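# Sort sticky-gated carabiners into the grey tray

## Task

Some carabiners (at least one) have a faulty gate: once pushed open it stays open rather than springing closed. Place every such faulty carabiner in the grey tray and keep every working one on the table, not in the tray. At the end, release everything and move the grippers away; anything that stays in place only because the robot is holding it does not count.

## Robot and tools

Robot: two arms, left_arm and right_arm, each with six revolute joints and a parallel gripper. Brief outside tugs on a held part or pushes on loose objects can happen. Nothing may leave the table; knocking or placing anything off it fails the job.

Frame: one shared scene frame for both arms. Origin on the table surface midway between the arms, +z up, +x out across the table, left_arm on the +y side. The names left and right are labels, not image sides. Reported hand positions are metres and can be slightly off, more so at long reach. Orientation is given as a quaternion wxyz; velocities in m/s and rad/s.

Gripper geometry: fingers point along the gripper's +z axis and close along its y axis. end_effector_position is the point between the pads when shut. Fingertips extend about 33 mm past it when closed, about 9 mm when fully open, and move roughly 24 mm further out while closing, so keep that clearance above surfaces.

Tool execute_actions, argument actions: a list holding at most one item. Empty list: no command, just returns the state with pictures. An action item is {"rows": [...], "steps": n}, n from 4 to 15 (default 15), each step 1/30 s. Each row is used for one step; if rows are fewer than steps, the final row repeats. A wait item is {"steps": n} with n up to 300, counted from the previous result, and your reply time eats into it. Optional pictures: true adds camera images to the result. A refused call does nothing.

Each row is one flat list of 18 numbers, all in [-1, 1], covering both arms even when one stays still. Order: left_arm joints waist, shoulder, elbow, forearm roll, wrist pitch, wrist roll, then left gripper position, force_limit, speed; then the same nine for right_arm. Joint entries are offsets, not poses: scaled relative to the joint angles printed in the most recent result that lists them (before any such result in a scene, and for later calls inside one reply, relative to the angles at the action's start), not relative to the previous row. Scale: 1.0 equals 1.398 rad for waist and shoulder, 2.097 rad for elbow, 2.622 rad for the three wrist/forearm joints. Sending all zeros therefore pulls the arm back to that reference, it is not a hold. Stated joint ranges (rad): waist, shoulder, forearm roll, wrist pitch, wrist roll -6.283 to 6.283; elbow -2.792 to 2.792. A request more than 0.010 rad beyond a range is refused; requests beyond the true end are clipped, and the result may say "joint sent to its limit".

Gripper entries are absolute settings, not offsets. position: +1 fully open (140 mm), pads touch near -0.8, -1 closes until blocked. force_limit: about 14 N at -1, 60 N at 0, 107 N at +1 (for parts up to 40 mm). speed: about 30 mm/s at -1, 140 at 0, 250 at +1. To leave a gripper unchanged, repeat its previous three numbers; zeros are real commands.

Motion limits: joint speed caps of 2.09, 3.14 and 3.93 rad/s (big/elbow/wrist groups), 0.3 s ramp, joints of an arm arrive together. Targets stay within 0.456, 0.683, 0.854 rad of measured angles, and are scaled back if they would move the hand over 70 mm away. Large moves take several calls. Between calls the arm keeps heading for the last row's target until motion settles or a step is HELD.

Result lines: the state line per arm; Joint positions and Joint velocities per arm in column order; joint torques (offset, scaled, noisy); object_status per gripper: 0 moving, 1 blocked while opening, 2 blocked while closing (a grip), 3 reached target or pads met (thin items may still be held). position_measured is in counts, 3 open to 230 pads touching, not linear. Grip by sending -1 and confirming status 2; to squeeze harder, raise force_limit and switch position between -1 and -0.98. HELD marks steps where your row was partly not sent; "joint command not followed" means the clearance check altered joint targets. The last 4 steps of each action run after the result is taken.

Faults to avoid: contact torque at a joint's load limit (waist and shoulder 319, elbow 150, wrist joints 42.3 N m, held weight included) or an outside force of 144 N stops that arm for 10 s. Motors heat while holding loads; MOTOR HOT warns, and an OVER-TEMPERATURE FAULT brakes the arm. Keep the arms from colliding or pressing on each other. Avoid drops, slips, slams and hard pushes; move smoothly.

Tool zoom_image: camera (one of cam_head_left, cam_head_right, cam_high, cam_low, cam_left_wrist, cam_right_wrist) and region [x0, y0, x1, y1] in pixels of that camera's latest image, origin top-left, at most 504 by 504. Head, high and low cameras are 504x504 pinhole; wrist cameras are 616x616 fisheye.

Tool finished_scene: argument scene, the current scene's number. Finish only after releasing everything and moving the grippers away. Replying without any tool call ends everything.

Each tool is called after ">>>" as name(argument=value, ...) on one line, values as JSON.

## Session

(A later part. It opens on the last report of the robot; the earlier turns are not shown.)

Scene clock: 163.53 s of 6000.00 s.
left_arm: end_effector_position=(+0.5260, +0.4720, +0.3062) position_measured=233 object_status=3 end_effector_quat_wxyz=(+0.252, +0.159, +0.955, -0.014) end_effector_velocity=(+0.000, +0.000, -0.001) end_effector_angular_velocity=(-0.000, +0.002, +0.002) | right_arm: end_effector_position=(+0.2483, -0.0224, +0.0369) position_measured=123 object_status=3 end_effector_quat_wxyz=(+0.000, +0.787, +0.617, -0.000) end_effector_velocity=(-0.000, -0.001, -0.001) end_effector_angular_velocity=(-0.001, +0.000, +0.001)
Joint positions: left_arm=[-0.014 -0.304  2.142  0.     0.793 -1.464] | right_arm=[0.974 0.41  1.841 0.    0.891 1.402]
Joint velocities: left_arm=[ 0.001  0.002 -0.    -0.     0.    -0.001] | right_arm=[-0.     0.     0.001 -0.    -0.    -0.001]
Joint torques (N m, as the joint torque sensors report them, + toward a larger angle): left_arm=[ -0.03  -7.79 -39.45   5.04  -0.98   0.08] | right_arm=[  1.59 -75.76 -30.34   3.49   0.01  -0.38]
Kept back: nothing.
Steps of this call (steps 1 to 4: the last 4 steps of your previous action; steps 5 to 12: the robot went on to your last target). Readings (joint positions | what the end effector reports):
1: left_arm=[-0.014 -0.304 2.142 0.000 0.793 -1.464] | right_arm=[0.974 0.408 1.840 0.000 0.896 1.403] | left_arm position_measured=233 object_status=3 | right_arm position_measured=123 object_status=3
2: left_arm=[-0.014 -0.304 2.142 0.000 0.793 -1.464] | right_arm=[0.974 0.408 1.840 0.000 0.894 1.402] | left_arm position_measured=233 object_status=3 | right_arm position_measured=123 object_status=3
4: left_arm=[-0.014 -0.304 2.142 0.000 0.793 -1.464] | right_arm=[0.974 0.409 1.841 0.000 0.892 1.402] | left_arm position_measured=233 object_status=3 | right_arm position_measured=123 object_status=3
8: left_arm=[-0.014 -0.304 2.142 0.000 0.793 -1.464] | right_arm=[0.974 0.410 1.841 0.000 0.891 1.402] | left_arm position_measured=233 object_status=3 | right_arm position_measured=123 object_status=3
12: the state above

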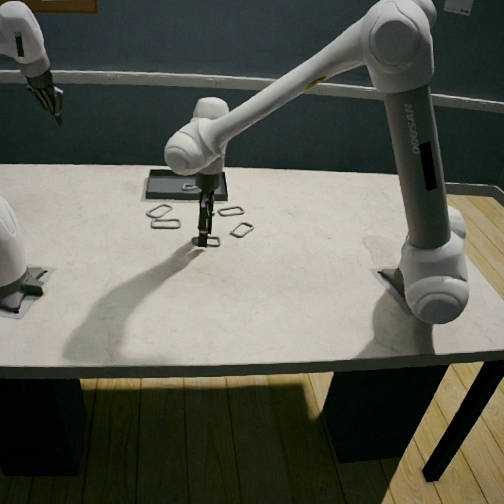

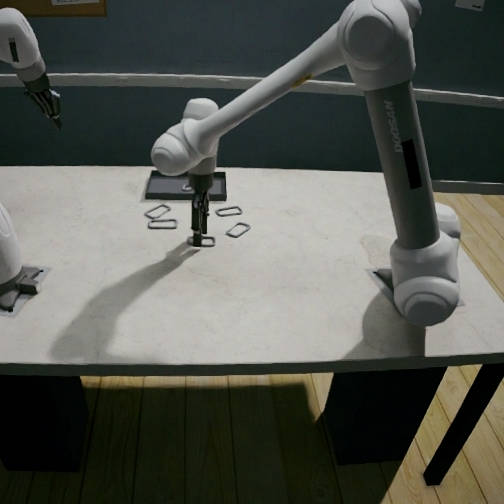

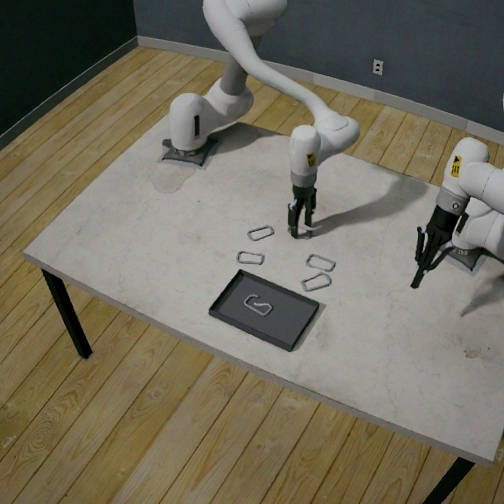

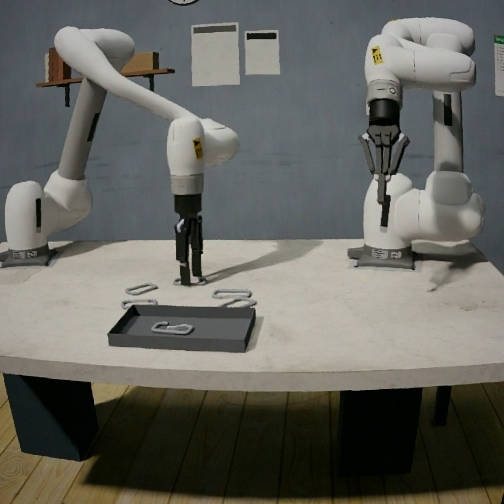

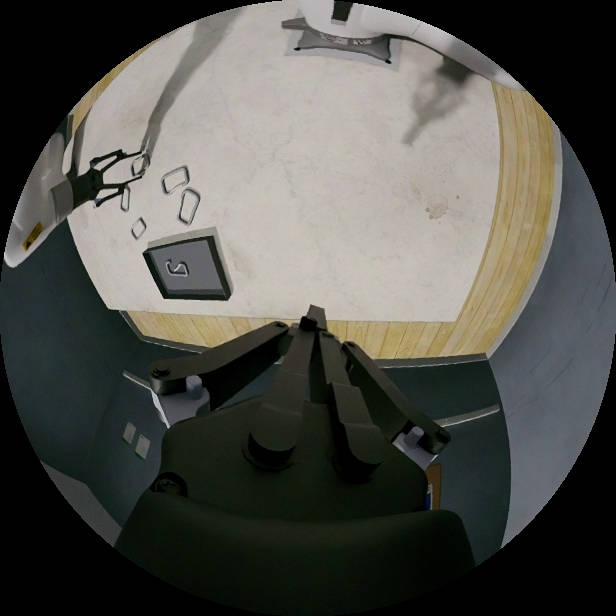

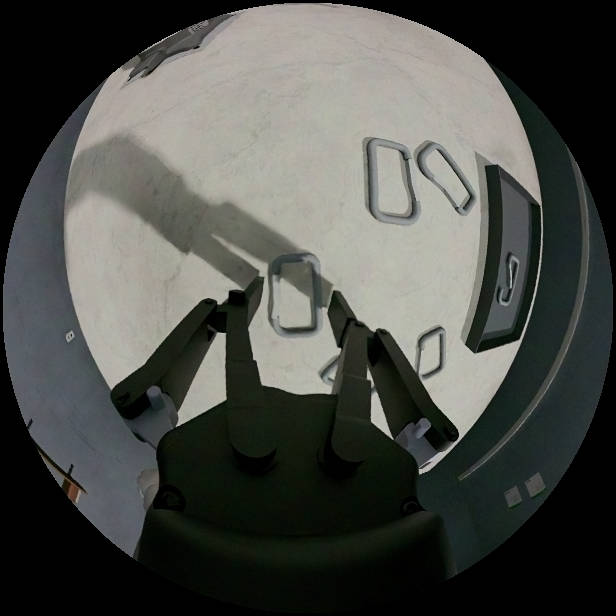

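>>> execute_actions(actions=[{"rows":[[0,0,0,0,0,0,-0.9,0,1,0,0,0,0,0,0,-0.36,-0.9,-0.7]],"steps":15}], pictures=false)

>>> execute_actions(actions=[{"steps":8}], pictures=false)

>>> execute_actions(actions=[{"rows":[[0,0,0,0,0,0,-0.9,0,1,0,-0.0012,-0.0005,0,0.001,0,-0.37,-0.9,-0.7]],"steps":12}], pictures=false)

>>> execute_actions(actions=[{"rows":[[0,0,0,0,0,0,-0.9,0,1,0,-0.0012,-0.0005,0,0.001,0,-0.36,-0.7,-0.7]],"steps":15}], pictures=true)

>>> zoom_image(camera="cam_right_wrist", region=[200,200,400,400])

Scene clock: 164.17 s of 6000.00 s.
left_arm: end_effector_position=(+0.5260, +0.4720, +0.3062) position_measured=233 object_status=3 end_effector_quat_wxyz=(+0.252, +0.159, +0.955, -0.014) end_effector_velocity=(-0.000, +0.000, +0.000) end_effector_angular_velocity=(+0.001, -0.001, -0.001) | right_arm: end_effector_position=(+0.2483, -0.0224, +0.0368) position_measured=149 object_status=0 end_effector_quat_wxyz=(+0.000, +0.787, +0.617, -0.000) end_effector_velocity=(-0.000, +0.000, +0.001) end_effector_angular_velocity=(+0.001, -0.001, +0.000)
Joint positions: left_arm=[-0.014 -0.304  2.142  0.     0.793 -1.464] | right_arm=[0.974 0.41  1.841 0.    0.891 1.402]
Joint velocities: left_arm=[-0.    -0.    -0.     0.     0.     0.001] | right_arm=[ 0.    -0.001  0.    -0.     0.     0.   ]
Joint torques (N m, as the joint torque sensors report them, + toward a larger angle): left_arm=[  0.45  -7.61 -39.54   5.15  -1.05  -0.01] | right_arm=[  2.75 -67.67 -26.64   3.35  -0.69  -0.19]
Steps of this call (steps 1 to 8: the robot went on to your last target; steps 9 to 19: the first 11 steps of this action). Readings (joint positions | what the end effector reports):
9: left_arm=[-0.014 -0.304 2.142 0.000 0.793 -1.464] | right_arm=[0.974 0.410 1.841 0.000 0.891 1.402] | left_arm position_measured=233 object_status=3 | right_arm position_measured=123 object_status=0
10: left_arm=[-0.014 -0.304 2.142 0.000 0.793 -1.464] | right_arm=[0.974 0.410 1.841 0.000 0.891 1.402] | left_arm position_measured=233 object_status=3 | right_arm position_measured=124 object_status=0
12: left_arm=[-0.014 -0.304 2.142 0.000 0.793 -1.464] | right_arm=[0.974 0.410 1.841 0.000 0.891 1.402] | left_arm position_measured=233 object_status=3 | right_arm position_measured=131 object_status=0
16: left_arm=[-0.014 -0.304 2.142 0.000 0.793 -1.464] | right_arm=[0.974 0.410 1.841 0.000 0.891 1.402] | left_arm position_measured=233 object_status=3 | right_arm position_measured=144 object_status=0
19: the state above

Scene clock: 164.43 s of 6000.00 s.
left_arm: end_effector_position=(+0.5260, +0.4720, +0.3062) position_measured=233 object_status=3 end_effector_quat_wxyz=(+0.252, +0.159, +0.955, -0.014) end_effector_velocity=(+0.000, +0.001, -0.000) end_effector_angular_velocity=(+0.001, +0.001, +0.002) | right_arm: end_effector_position=(+0.2483, -0.0224, +0.0368) position_measured=149 object_status=2 end_effector_quat_wxyz=(+0.000, +0.787, +0.617, -0.000) end_effector_velocity=(-0.001, +0.000, +0.001) end_effector_angular_velocity=(+0.002, +0.000, +0.001)
Joint positions: left_arm=[-0.014 -0.304  2.142  0.     0.793 -1.464] | right_arm=[0.974 0.41  1.841 0.    0.891 1.402]
Joint velocities: left_arm=[ 0.001  0.001 -0.     0.001 -0.    -0.001] | right_arm=[ 0.001 -0.002  0.     0.001  0.    -0.001]
Joint torques (N m, as the joint torque sensors report them, + toward a larger angle): left_arm=[ -0.04  -8.22 -39.51   5.07  -0.99   0.12] | right_arm=[  1.43 -66.52 -26.78   3.44  -0.44  -0.06]
Kept back: nothing.
Steps of this call (steps 1 to 4: the last 4 steps of your previous action; steps 5 to 8: the robot went on to your last target). Readings (joint positions | what the end effector reports):
1: left_arm=[-0.014 -0.304 2.142 0.000 0.793 -1.464] | right_arm=[0.974 0.410 1.841 0.000 0.891 1.402] | left_arm position_measured=233 object_status=3 | right_arm position_measured=149 object_status=0
2: left_arm=[-0.014 -0.304 2.142 0.000 0.793 -1.464] | right_arm=[0.974 0.410 1.841 0.000 0.891 1.402] | left_arm position_measured=233 object_status=3 | right_arm position_measured=149 object_status=0
4: left_arm=[-0.014 -0.304 2.142 0.000 0.793 -1.464] | right_arm=[0.974 0.410 1.841 0.000 0.891 1.402] | left_arm position_measured=233 object_status=3 | right_arm position_measured=149 object_status=2
8: the state above

Scene clock: 164.70 s of 6000.00 s.
left_arm: end_effector_position=(+0.5260, +0.4720, +0.3062) position_measured=233 object_status=3 end_effector_quat_wxyz=(+0.252, +0.159, +0.955, -0.014) end_effector_velocity=(-0.000, -0.001, +0.001) end_effector_angular_velocity=(+0.000, -0.001, -0.003) | right_arm: end_effector_position=(+0.2483, -0.0224, +0.0383) position_measured=152 object_status=0 end_effector_quat_wxyz=(+0.000, +0.787, +0.617, -0.000) end_effector_velocity=(+0.000, -0.000, +0.003) end_effector_angular_velocity=(+0.002, -0.001, -0.000)
Joint positions: left_arm=[-0.014 -0.304  2.142  0.     0.793 -1.464] | right_arm=[0.974 0.409 1.84  0.    0.894 1.402]
Joint velocities: left_arm=[-0.001 -0.001 -0.    -0.     0.     0.002] | right_arm=[-0.    -0.004 -0.     0.     0.002 -0.   ]
Joint torques (N m, as the joint torque sensors report them, + toward a larger angle): left_arm=[ -0.57  -7.54 -39.64   5.    -1.08   0.02] | right_arm=[  3.54 -68.87 -26.11   3.45   0.11  -0.42]
Steps of this call (steps 1 to 8: the first 8 steps of this action). Readings (joint positions | what the end effector reports):
1: left_arm=[-0.014 -0.304 2.142 0.000 0.793 -1.464] | right_arm=[0.974 0.410 1.841 0.000 0.891 1.402] | left_arm position_measured=233 object_status=3 | right_arm position_measured=149 object_status=0
2: left_arm=[-0.014 -0.304 2.142 0.000 0.793 -1.464] | right_arm=[0.974 0.410 1.841 0.000 0.891 1.402] | left_arm position_measured=233 object_status=3 | right_arm position_measured=149 object_status=0
4: left_arm=[-0.014 -0.304 2.142 0.000 0.793 -1.464] | right_arm=[0.974 0.409 1.841 0.000 0.893 1.402] | left_arm position_measured=233 object_status=3 | right_arm position_measured=151 object_status=0
8: the state above

Scene clock: 165.20 s of 6000.00 s.
left_arm: end_effector_position=(+0.5260, +0.4720, +0.3062) position_measured=233 object_status=3 end_effector_quat_wxyz=(+0.252, +0.159, +0.955, -0.014) end_effector_velocity=(+0.000, -0.001, -0.001) end_effector_angular_velocity=(+0.001, +0.001, -0.003) | right_arm: end_effector_position=(+0.2484, -0.0223, +0.0400) position_measured=165 object_status=0 end_effector_quat_wxyz=(+0.000, +0.787, +0.617, -0.000) end_effector_velocity=(+0.000, -0.000, -0.000) end_effector_angular_velocity=(-0.001, +0.000, +0.000)
Joint positions: left_arm=[-0.014 -0.304  2.142  0.     0.793 -1.464] | right_arm=[0.974 0.407 1.839 0.    0.896 1.402]
Joint velocities: left_arm=[-0.002  0.001 -0.     0.     0.     0.002] | right_arm=[-0.     0.     0.     0.     0.001 -0.001]
Joint torques (N m, as the joint torque sensors report them, + toward a larger angle): left_arm=[ -0.11  -7.98 -39.84   5.02  -1.12   0.07] | right_arm=[  1.08 -53.31 -13.82   2.88   2.36   0.06]
Steps of this call (steps 1 to 4: the last 4 steps of your previous action; steps 5 to 15: the first 11 steps of this action, its rows measured from where the robot was after step 4). Readings (joint positions | what the end effector reports):
4: left_arm=[-0.014 -0.304 2.142 0.000 0.793 -1.464] | right_arm=[0.974 0.408 1.840 0.000 0.894 1.402] | left_arm position_measured=233 object_status=3 | right_arm position_measured=153 object_status=0
5: left_arm=[-0.014 -0.304 2.142 0.000 0.793 -1.464] | right_arm=[0.974 0.408 1.840 0.000 0.894 1.402] | left_arm position_measured=233 object_status=3 | right_arm position_measured=153 object_status=0
6: left_arm=[-0.014 -0.304 2.142 0.000 0.793 -1.464] | right_arm=[0.974 0.408 1.840 0.000 0.894 1.402] | left_arm position_measured=233 object_status=3 | right_arm position_measured=155 object_status=0
8: left_arm=[-0.014 -0.304 2.142 0.000 0.793 -1.464] | right_arm=[0.974 0.407 1.839 0.000 0.896 1.402] | left_arm position_measured=233 object_status=3 | right_arm position_measured=160 object_status=0
12: left_arm=[-0.014 -0.304 2.142 0.000 0.793 -1.464] | right_arm=[0.974 0.407 1.839 0.000 0.896 1.402] | left_arm position_measured=233 object_status=3 | right_arm position_measured=165 object_status=0
15: the state above

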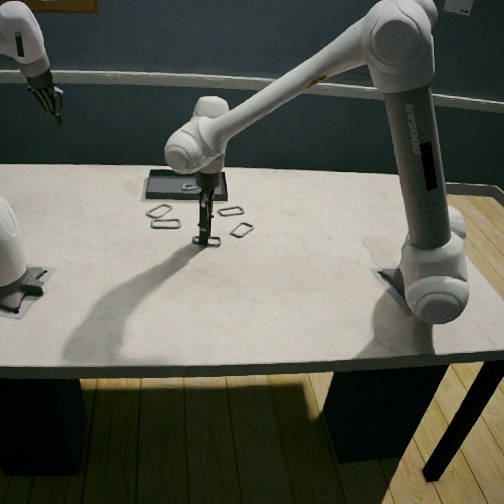

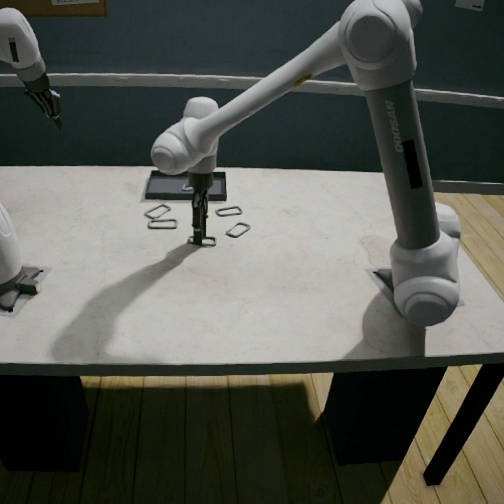

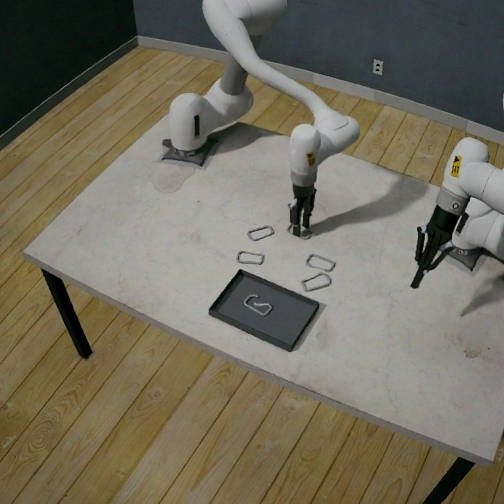

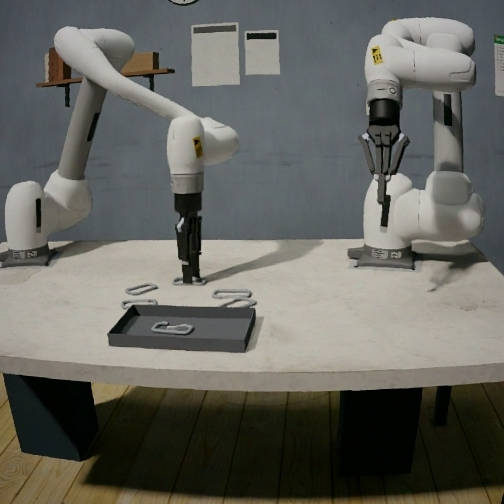

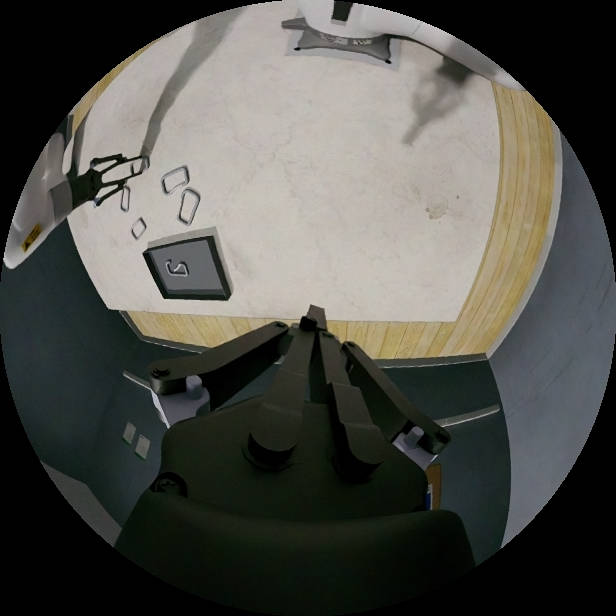

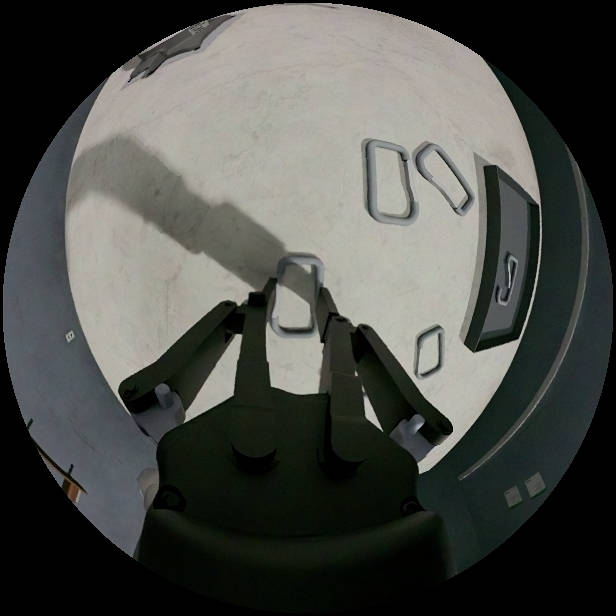

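Region (200, 200, 400, 400) of cam_right_wrist's 616x616 image, scaled by 2.520, with more detail than that image has.

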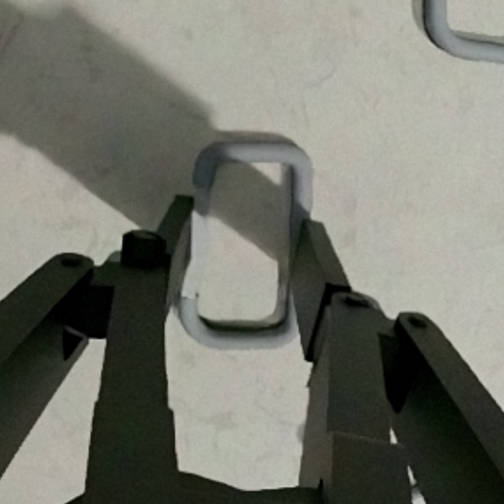

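>>> execute_actions(actions=[{"rows":[[0,0,0,0,0,0,-0.9,0,1,0,0,0,0,0,0,0.05,-0.7,-0.2]],"steps":15}], pictures=false)

>>> execute_actions(actions=[{"steps":8}], pictures=true)

>>> zoom_image(camera="cam_right_wrist", region=[200,200,400,400])

Scene clock: 165.87 s of 6000.00 s.
left_arm: end_effector_position=(+0.5260, +0.4720, +0.3062) position_measured=233 object_status=3 end_effector_quat_wxyz=(+0.252, +0.159, +0.955, -0.014) end_effector_velocity=(+0.000, +0.001, -0.001) end_effector_angular_velocity=(-0.000, +0.002, +0.003) | right_arm: end_effector_position=(+0.2483, -0.0224, +0.0400) position_measured=123 object_status=0 end_effector_quat_wxyz=(+0.000, +0.787, +0.617, -0.000) end_effector_velocity=(-0.000, +0.000, +0.001) end_effector_angular_velocity=(+0.001, -0.000, +0.001)
Joint positions: left_arm=[-0.014 -0.304  2.142  0.     0.793 -1.464] | right_arm=[0.974 0.407 1.839 0.    0.897 1.402]
Joint velocities: left_arm=[ 0.002  0.002  0.    -0.     0.    -0.001] | right_arm=[ 0.    -0.001  0.     0.     0.    -0.001]
Joint torques (N m, as the joint torque sensors report them, + toward a larger angle): left_arm=[ -0.46  -8.   -39.34   5.04  -1.11  -0.06] | right_arm=[  2.37 -72.48 -30.78   3.56  -0.2   -0.05]
Steps of this call (steps 1 to 4: the last 4 steps of your previous action; steps 5 to 9: the robot went on to your last target; steps 10 to 20: the first 11 steps of this action). Readings (joint positions | what the end effector reports):
10: left_arm=[-0.014 -0.304 2.142 0.000 0.793 -1.464] | right_arm=[0.974 0.407 1.839 0.000 0.896 1.402] | left_arm position_measured=233 object_status=3 | right_arm position_measured=165 object_status=0
11: left_arm=[-0.014 -0.304 2.142 0.000 0.793 -1.464] | right_arm=[0.974 0.407 1.839 0.000 0.897 1.402] | left_arm position_measured=233 object_status=3 | right_arm position_measured=165 object_status=0
13: left_arm=[-0.014 -0.304 2.142 0.000 0.793 -1.464] | right_arm=[0.974 0.407 1.839 0.000 0.897 1.402] | left_arm position_measured=233 object_status=3 | right_arm position_measured=150 object_status=0
17: left_arm=[-0.014 -0.304 2.142 0.000 0.793 -1.464] | right_arm=[0.974 0.407 1.839 0.000 0.897 1.402] | left_arm position_measured=233 object_status=3 | right_arm position_measured=126 object_status=0
20: the state above

Scene clock: 166.13 s of 6000.00 s.
left_arm: end_effector_position=(+0.5260, +0.4720, +0.3062) position_measured=233 object_status=3 end_effector_quat_wxyz=(+0.252, +0.159, +0.955, -0.014) end_effector_velocity=(+0.000, -0.001, -0.000) end_effector_angular_velocity=(+0.000, +0.001, -0.001) | right_arm: end_effector_position=(+0.2483, -0.0224, +0.0400) position_measured=123 object_status=3 end_effector_quat_wxyz=(+0.000, +0.787, +0.617, -0.000) end_effector_velocity=(-0.000, -0.000, -0.000) end_effector_angular_velocity=(-0.000, +0.001, -0.001)
Joint positions: left_arm=[-0.014 -0.304  2.142  0.     0.793 -1.464] | right_arm=[0.974 0.407 1.839 0.    0.896 1.402]
Joint velocities: left_arm=[-0.001  0.001  0.    -0.    -0.     0.   ] | right_arm=[0.    0.    0.    0.001 0.    0.001]
Joint torques (N m, as the joint torque sensors report them, + toward a larger angle): left_arm=[ -0.1   -8.06 -39.82   5.09  -1.14   0.03] | right_arm=[  1.71 -75.28 -31.42   3.62  -0.32  -0.25]
Kept back: nothing.
Steps of this call (steps 1 to 4: the last 4 steps of your previous action; steps 5 to 8: the robot went on to your last target). Readings (joint positions | what the end effector reports):
1: left_arm=[-0.014 -0.304 2.142 0.000 0.793 -1.464] | right_arm=[0.974 0.407 1.839 0.000 0.897 1.402] | left_arm position_measured=233 object_status=3 | right_arm position_measured=123 object_status=0
2: left_arm=[-0.014 -0.304 2.142 0.000 0.793 -1.464] | right_arm=[0.974 0.407 1.839 0.000 0.896 1.402] | left_arm position_measured=233 object_status=3 | right_arm position_measured=123 object_status=0
4: left_arm=[-0.014 -0.304 2.142 0.000 0.793 -1.464] | right_arm=[0.974 0.407 1.839 0.000 0.896 1.402] | left_arm position_measured=233 object_status=3 | right_arm position_measured=123 object_status=3
8: the state above

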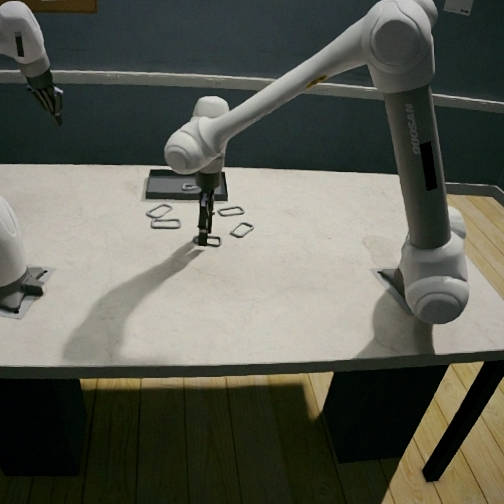

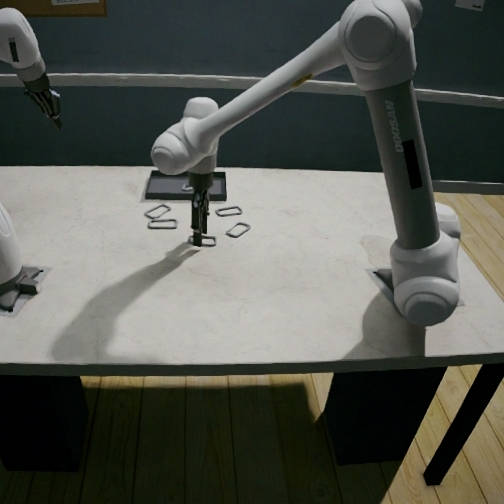

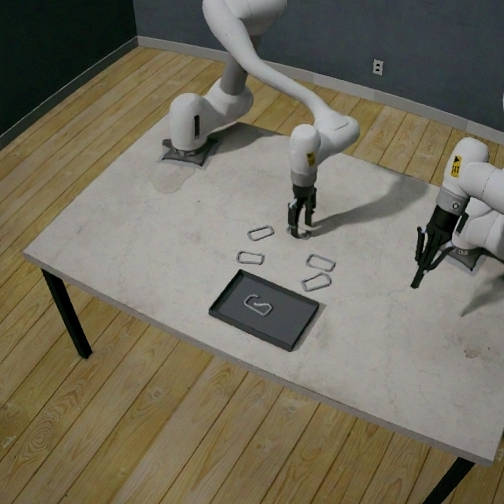

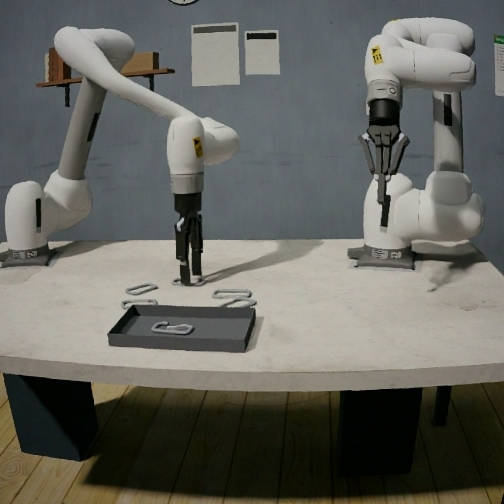

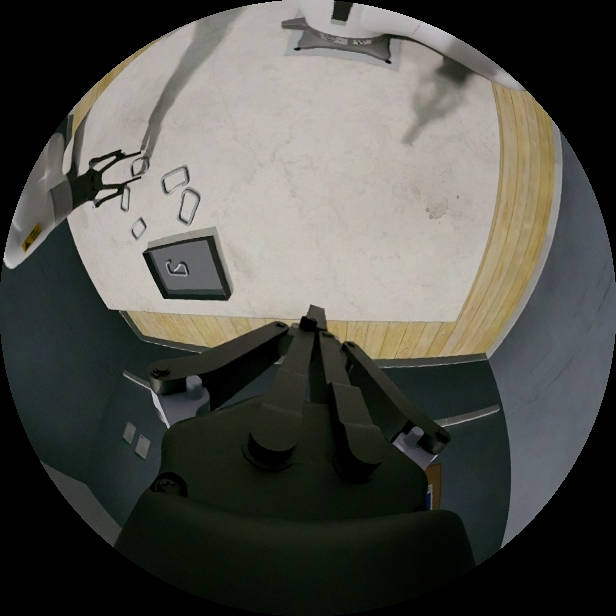

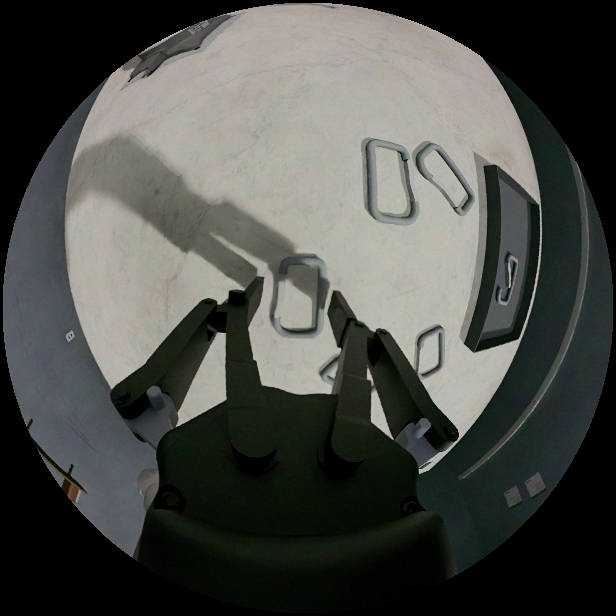

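Region (200, 200, 400, 400) of cam_right_wrist's 616x616 image, scaled by 2.520, with more detail than that image has.

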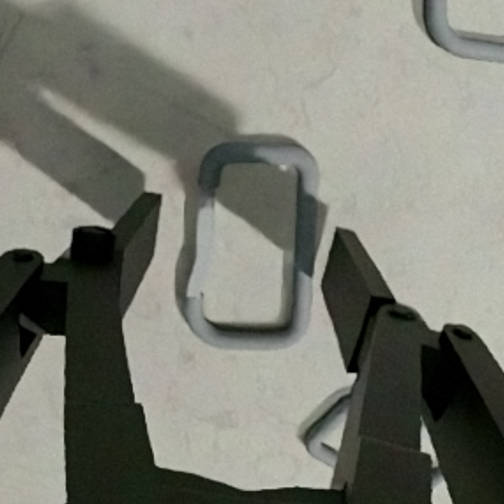

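>>> execute_actions(actions=[{"rows":[[0,0,0,0,0,0,-0.9,0,1,-0.0039,-0.0077,0.0077,0,-0.0023,0.0285,0.05,-0.9,0],[0,0,0,0,0,0,-0.9,0,1,-0.0039,-0.0077,0.0077,0,-0.0023,0.0285,0.05,-0.9,0],[0,0,0,0,0,0,-0.9,0,1,-0.0039,-0.0077,0.0077,0,-0.0023,0.0285,0.05,-0.9,0],[0,0,0,0,0,0,-0.9,0,1,-0.0039,-0.0077,0.0077,0,-0.0023,0.0285,0.05,-0.9,0],[0,0,0,0,0,0,-0.9,0,1,-0.0039,-0.0077,0.0077,0,-0.0023,0.0285,0.05,-0.9,0],[0,0,0,0,0,0,-0.9,0,1,-0.0039,-0.0047,0.0089,0,-0.0048,0.0285,0.05,-0.9,0]],"steps":15}], pictures=false)

>>> execute_actions(actions=[{"steps":8}], pictures=true)

>>> zoom_image(camera="cam_right_wrist", region=[200,200,400,400])

Scene clock: 166.83 s of 6000.00 s.
left_arm: end_effector_position=(+0.5260, +0.4720, +0.3062) position_measured=233 object_status=3 end_effector_quat_wxyz=(+0.252, +0.159, +0.955, -0.014) end_effector_velocity=(-0.000, +0.000, +0.000) end_effector_angular_velocity=(+0.001, -0.001, -0.001) | right_arm: end_effector_position=(+0.2487, -0.0307, +0.0370) position_measured=123 object_status=3 end_effector_quat_wxyz=(-0.000, +0.811, +0.586, +0.000) end_effector_velocity=(+0.000, -0.001, -0.007) end_effector_angular_velocity=(-0.000, +0.000, -0.013)
Joint positions: left_arm=[-0.014 -0.304  2.142  0.     0.793 -1.464] | right_arm=[0.968 0.4   1.857 0.    0.885 1.476]
Joint velocities: left_arm=[-0.    -0.001 -0.     0.001  0.     0.   ] | right_arm=[-0.001  0.005  0.007 -0.    -0.012  0.012]
Joint torques (N m, as the joint torque sensors report them, + toward a larger angle): left_arm=[ -0.18  -7.35 -39.61   5.07  -1.03  -0.06] | right_arm=[  2.13 -75.67 -30.35   3.36  -0.16  -0.34]
Steps of this call (steps 1 to 10: the robot went on to your last target; steps 11 to 21: the first 11 steps of this action). Readings (joint positions | what the end effector reports):
11: left_arm=[-0.014 -0.304 2.142 0.000 0.793 -1.464] | right_arm=[0.974 0.407 1.839 0.000 0.896 1.402] | left_arm position_measured=233 object_status=3 | right_arm position_measured=123 object_status=3
12: left_arm=[-0.014 -0.304 2.142 0.000 0.793 -1.464] | right_arm=[0.973 0.406 1.840 0.000 0.896 1.409] | left_arm position_measured=233 object_status=3 | right_arm position_measured=123 object_status=3
14: left_arm=[-0.014 -0.304 2.142 0.000 0.793 -1.464] | right_arm=[0.970 0.401 1.848 0.000 0.893 1.446] | left_arm position_measured=233 object_status=3 | right_arm position_measured=123 object_status=3
18: left_arm=[-0.014 -0.304 2.142 0.000 0.793 -1.464] | right_arm=[0.968 0.398 1.856 0.000 0.887 1.473] | left_arm position_measured=233 object_status=3 | right_arm position_measured=123 object_status=3
21: the state above

Scene clock: 167.10 s of 6000.00 s.
left_arm: end_effector_position=(+0.5260, +0.4720, +0.3062) position_measured=233 object_status=3 end_effector_quat_wxyz=(+0.252, +0.159, +0.955, -0.014) end_effector_velocity=(+0.000, +0.001, +0.000) end_effector_angular_velocity=(+0.000, -0.001, +0.003) | right_arm: end_effector_position=(+0.2487, -0.0308, +0.0364) position_measured=123 object_status=3 end_effector_quat_wxyz=(+0.000, +0.811, +0.585, -0.000) end_effector_velocity=(-0.000, -0.000, -0.000) end_effector_angular_velocity=(-0.000, -0.000, +0.001)
Joint positions: left_arm=[-0.014 -0.304  2.142  0.     0.793 -1.464] | right_arm=[0.968 0.4   1.858 0.    0.884 1.477]
Joint velocities: left_arm=[ 0.002 -0.001  0.     0.    -0.    -0.   ] | right_arm=[ 0.     0.     0.001 -0.    -0.001 -0.   ]
Joint torques (N m, as the joint torque sensors report them, + toward a larger angle): left_arm=[ -0.22  -7.03 -39.51   5.08  -1.08   0.03] | right_arm=[  3.5  -73.75 -30.6    3.54  -0.01  -0.3 ]
Kept back: nothing.
Steps of this call (steps 1 to 4: the last 4 steps of your previous action; steps 5 to 8: the robot went on to your last target). Readings (joint positions | what the end effector reports):
1: left_arm=[-0.014 -0.304 2.142 0.000 0.793 -1.464] | right_arm=[0.968 0.400 1.858 0.000 0.884 1.476] | left_arm position_measured=233 object_status=3 | right_arm position_measured=123 object_status=3
2: left_arm=[-0.014 -0.304 2.142 0.000 0.793 -1.464] | right_arm=[0.968 0.400 1.858 0.000 0.884 1.477] | left_arm position_measured=233 object_status=3 | right_arm position_measured=123 object_status=3
4: left_arm=[-0.014 -0.304 2.142 0.000 0.793 -1.464] | right_arm=[0.968 0.400 1.858 0.000 0.884 1.477] | left_arm position_measured=233 object_status=3 | right_arm position_measured=123 object_status=3
8: the state above

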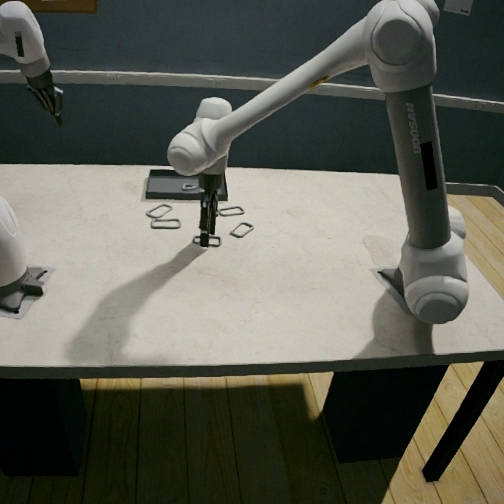

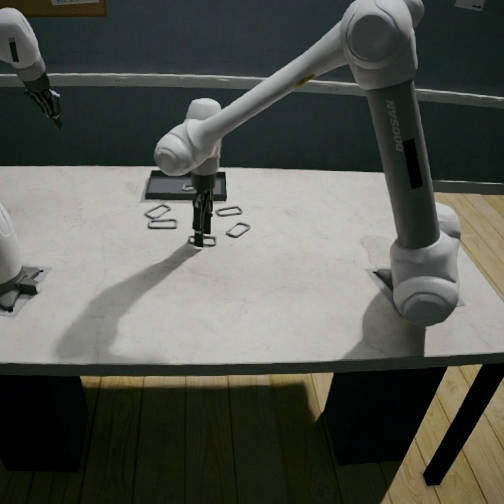

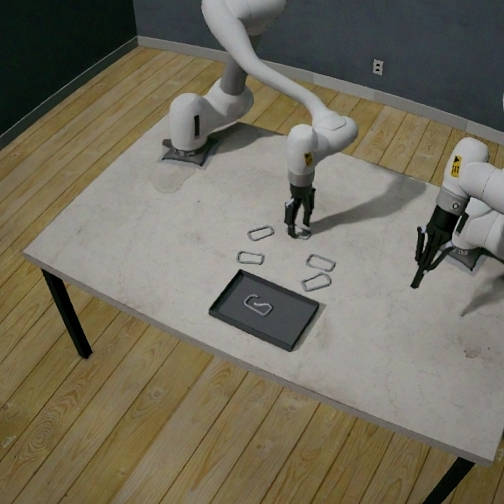

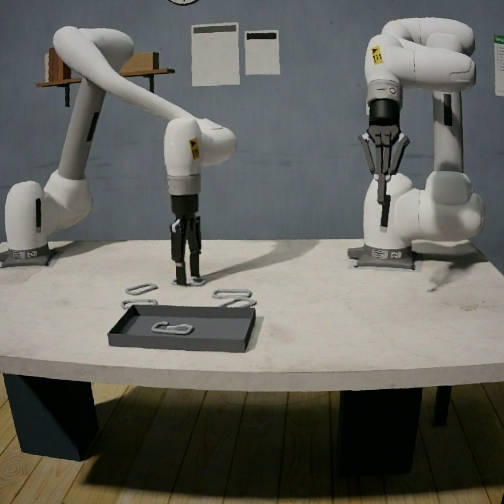

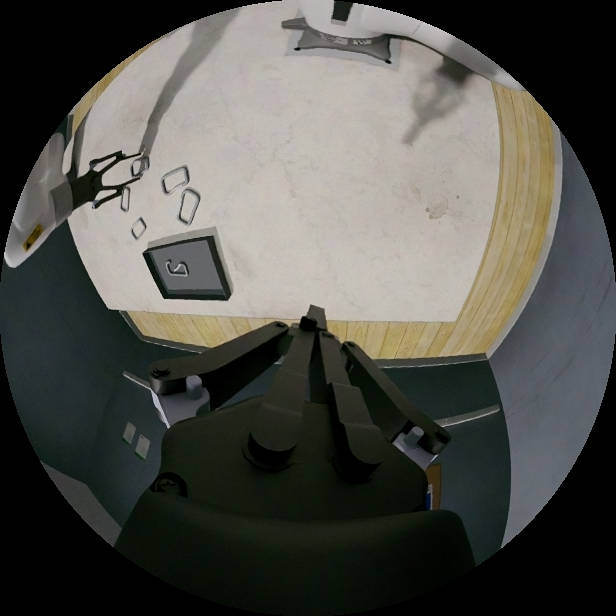

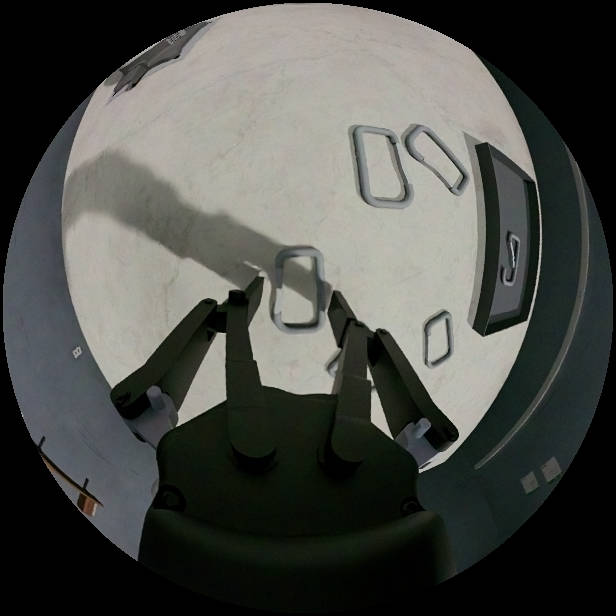

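Region (200, 200, 400, 400) of cam_right_wrist's 616x616 image, scaled by 2.520, with more detail than that image has.

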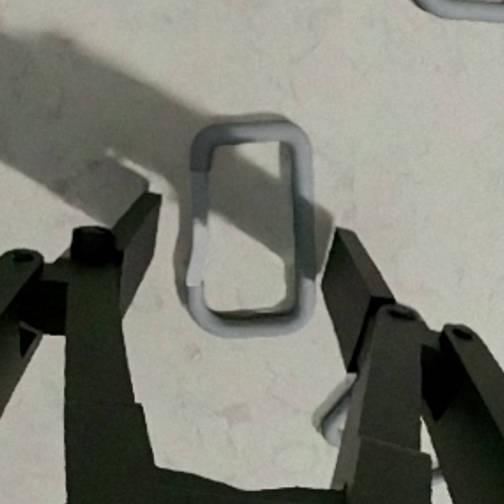

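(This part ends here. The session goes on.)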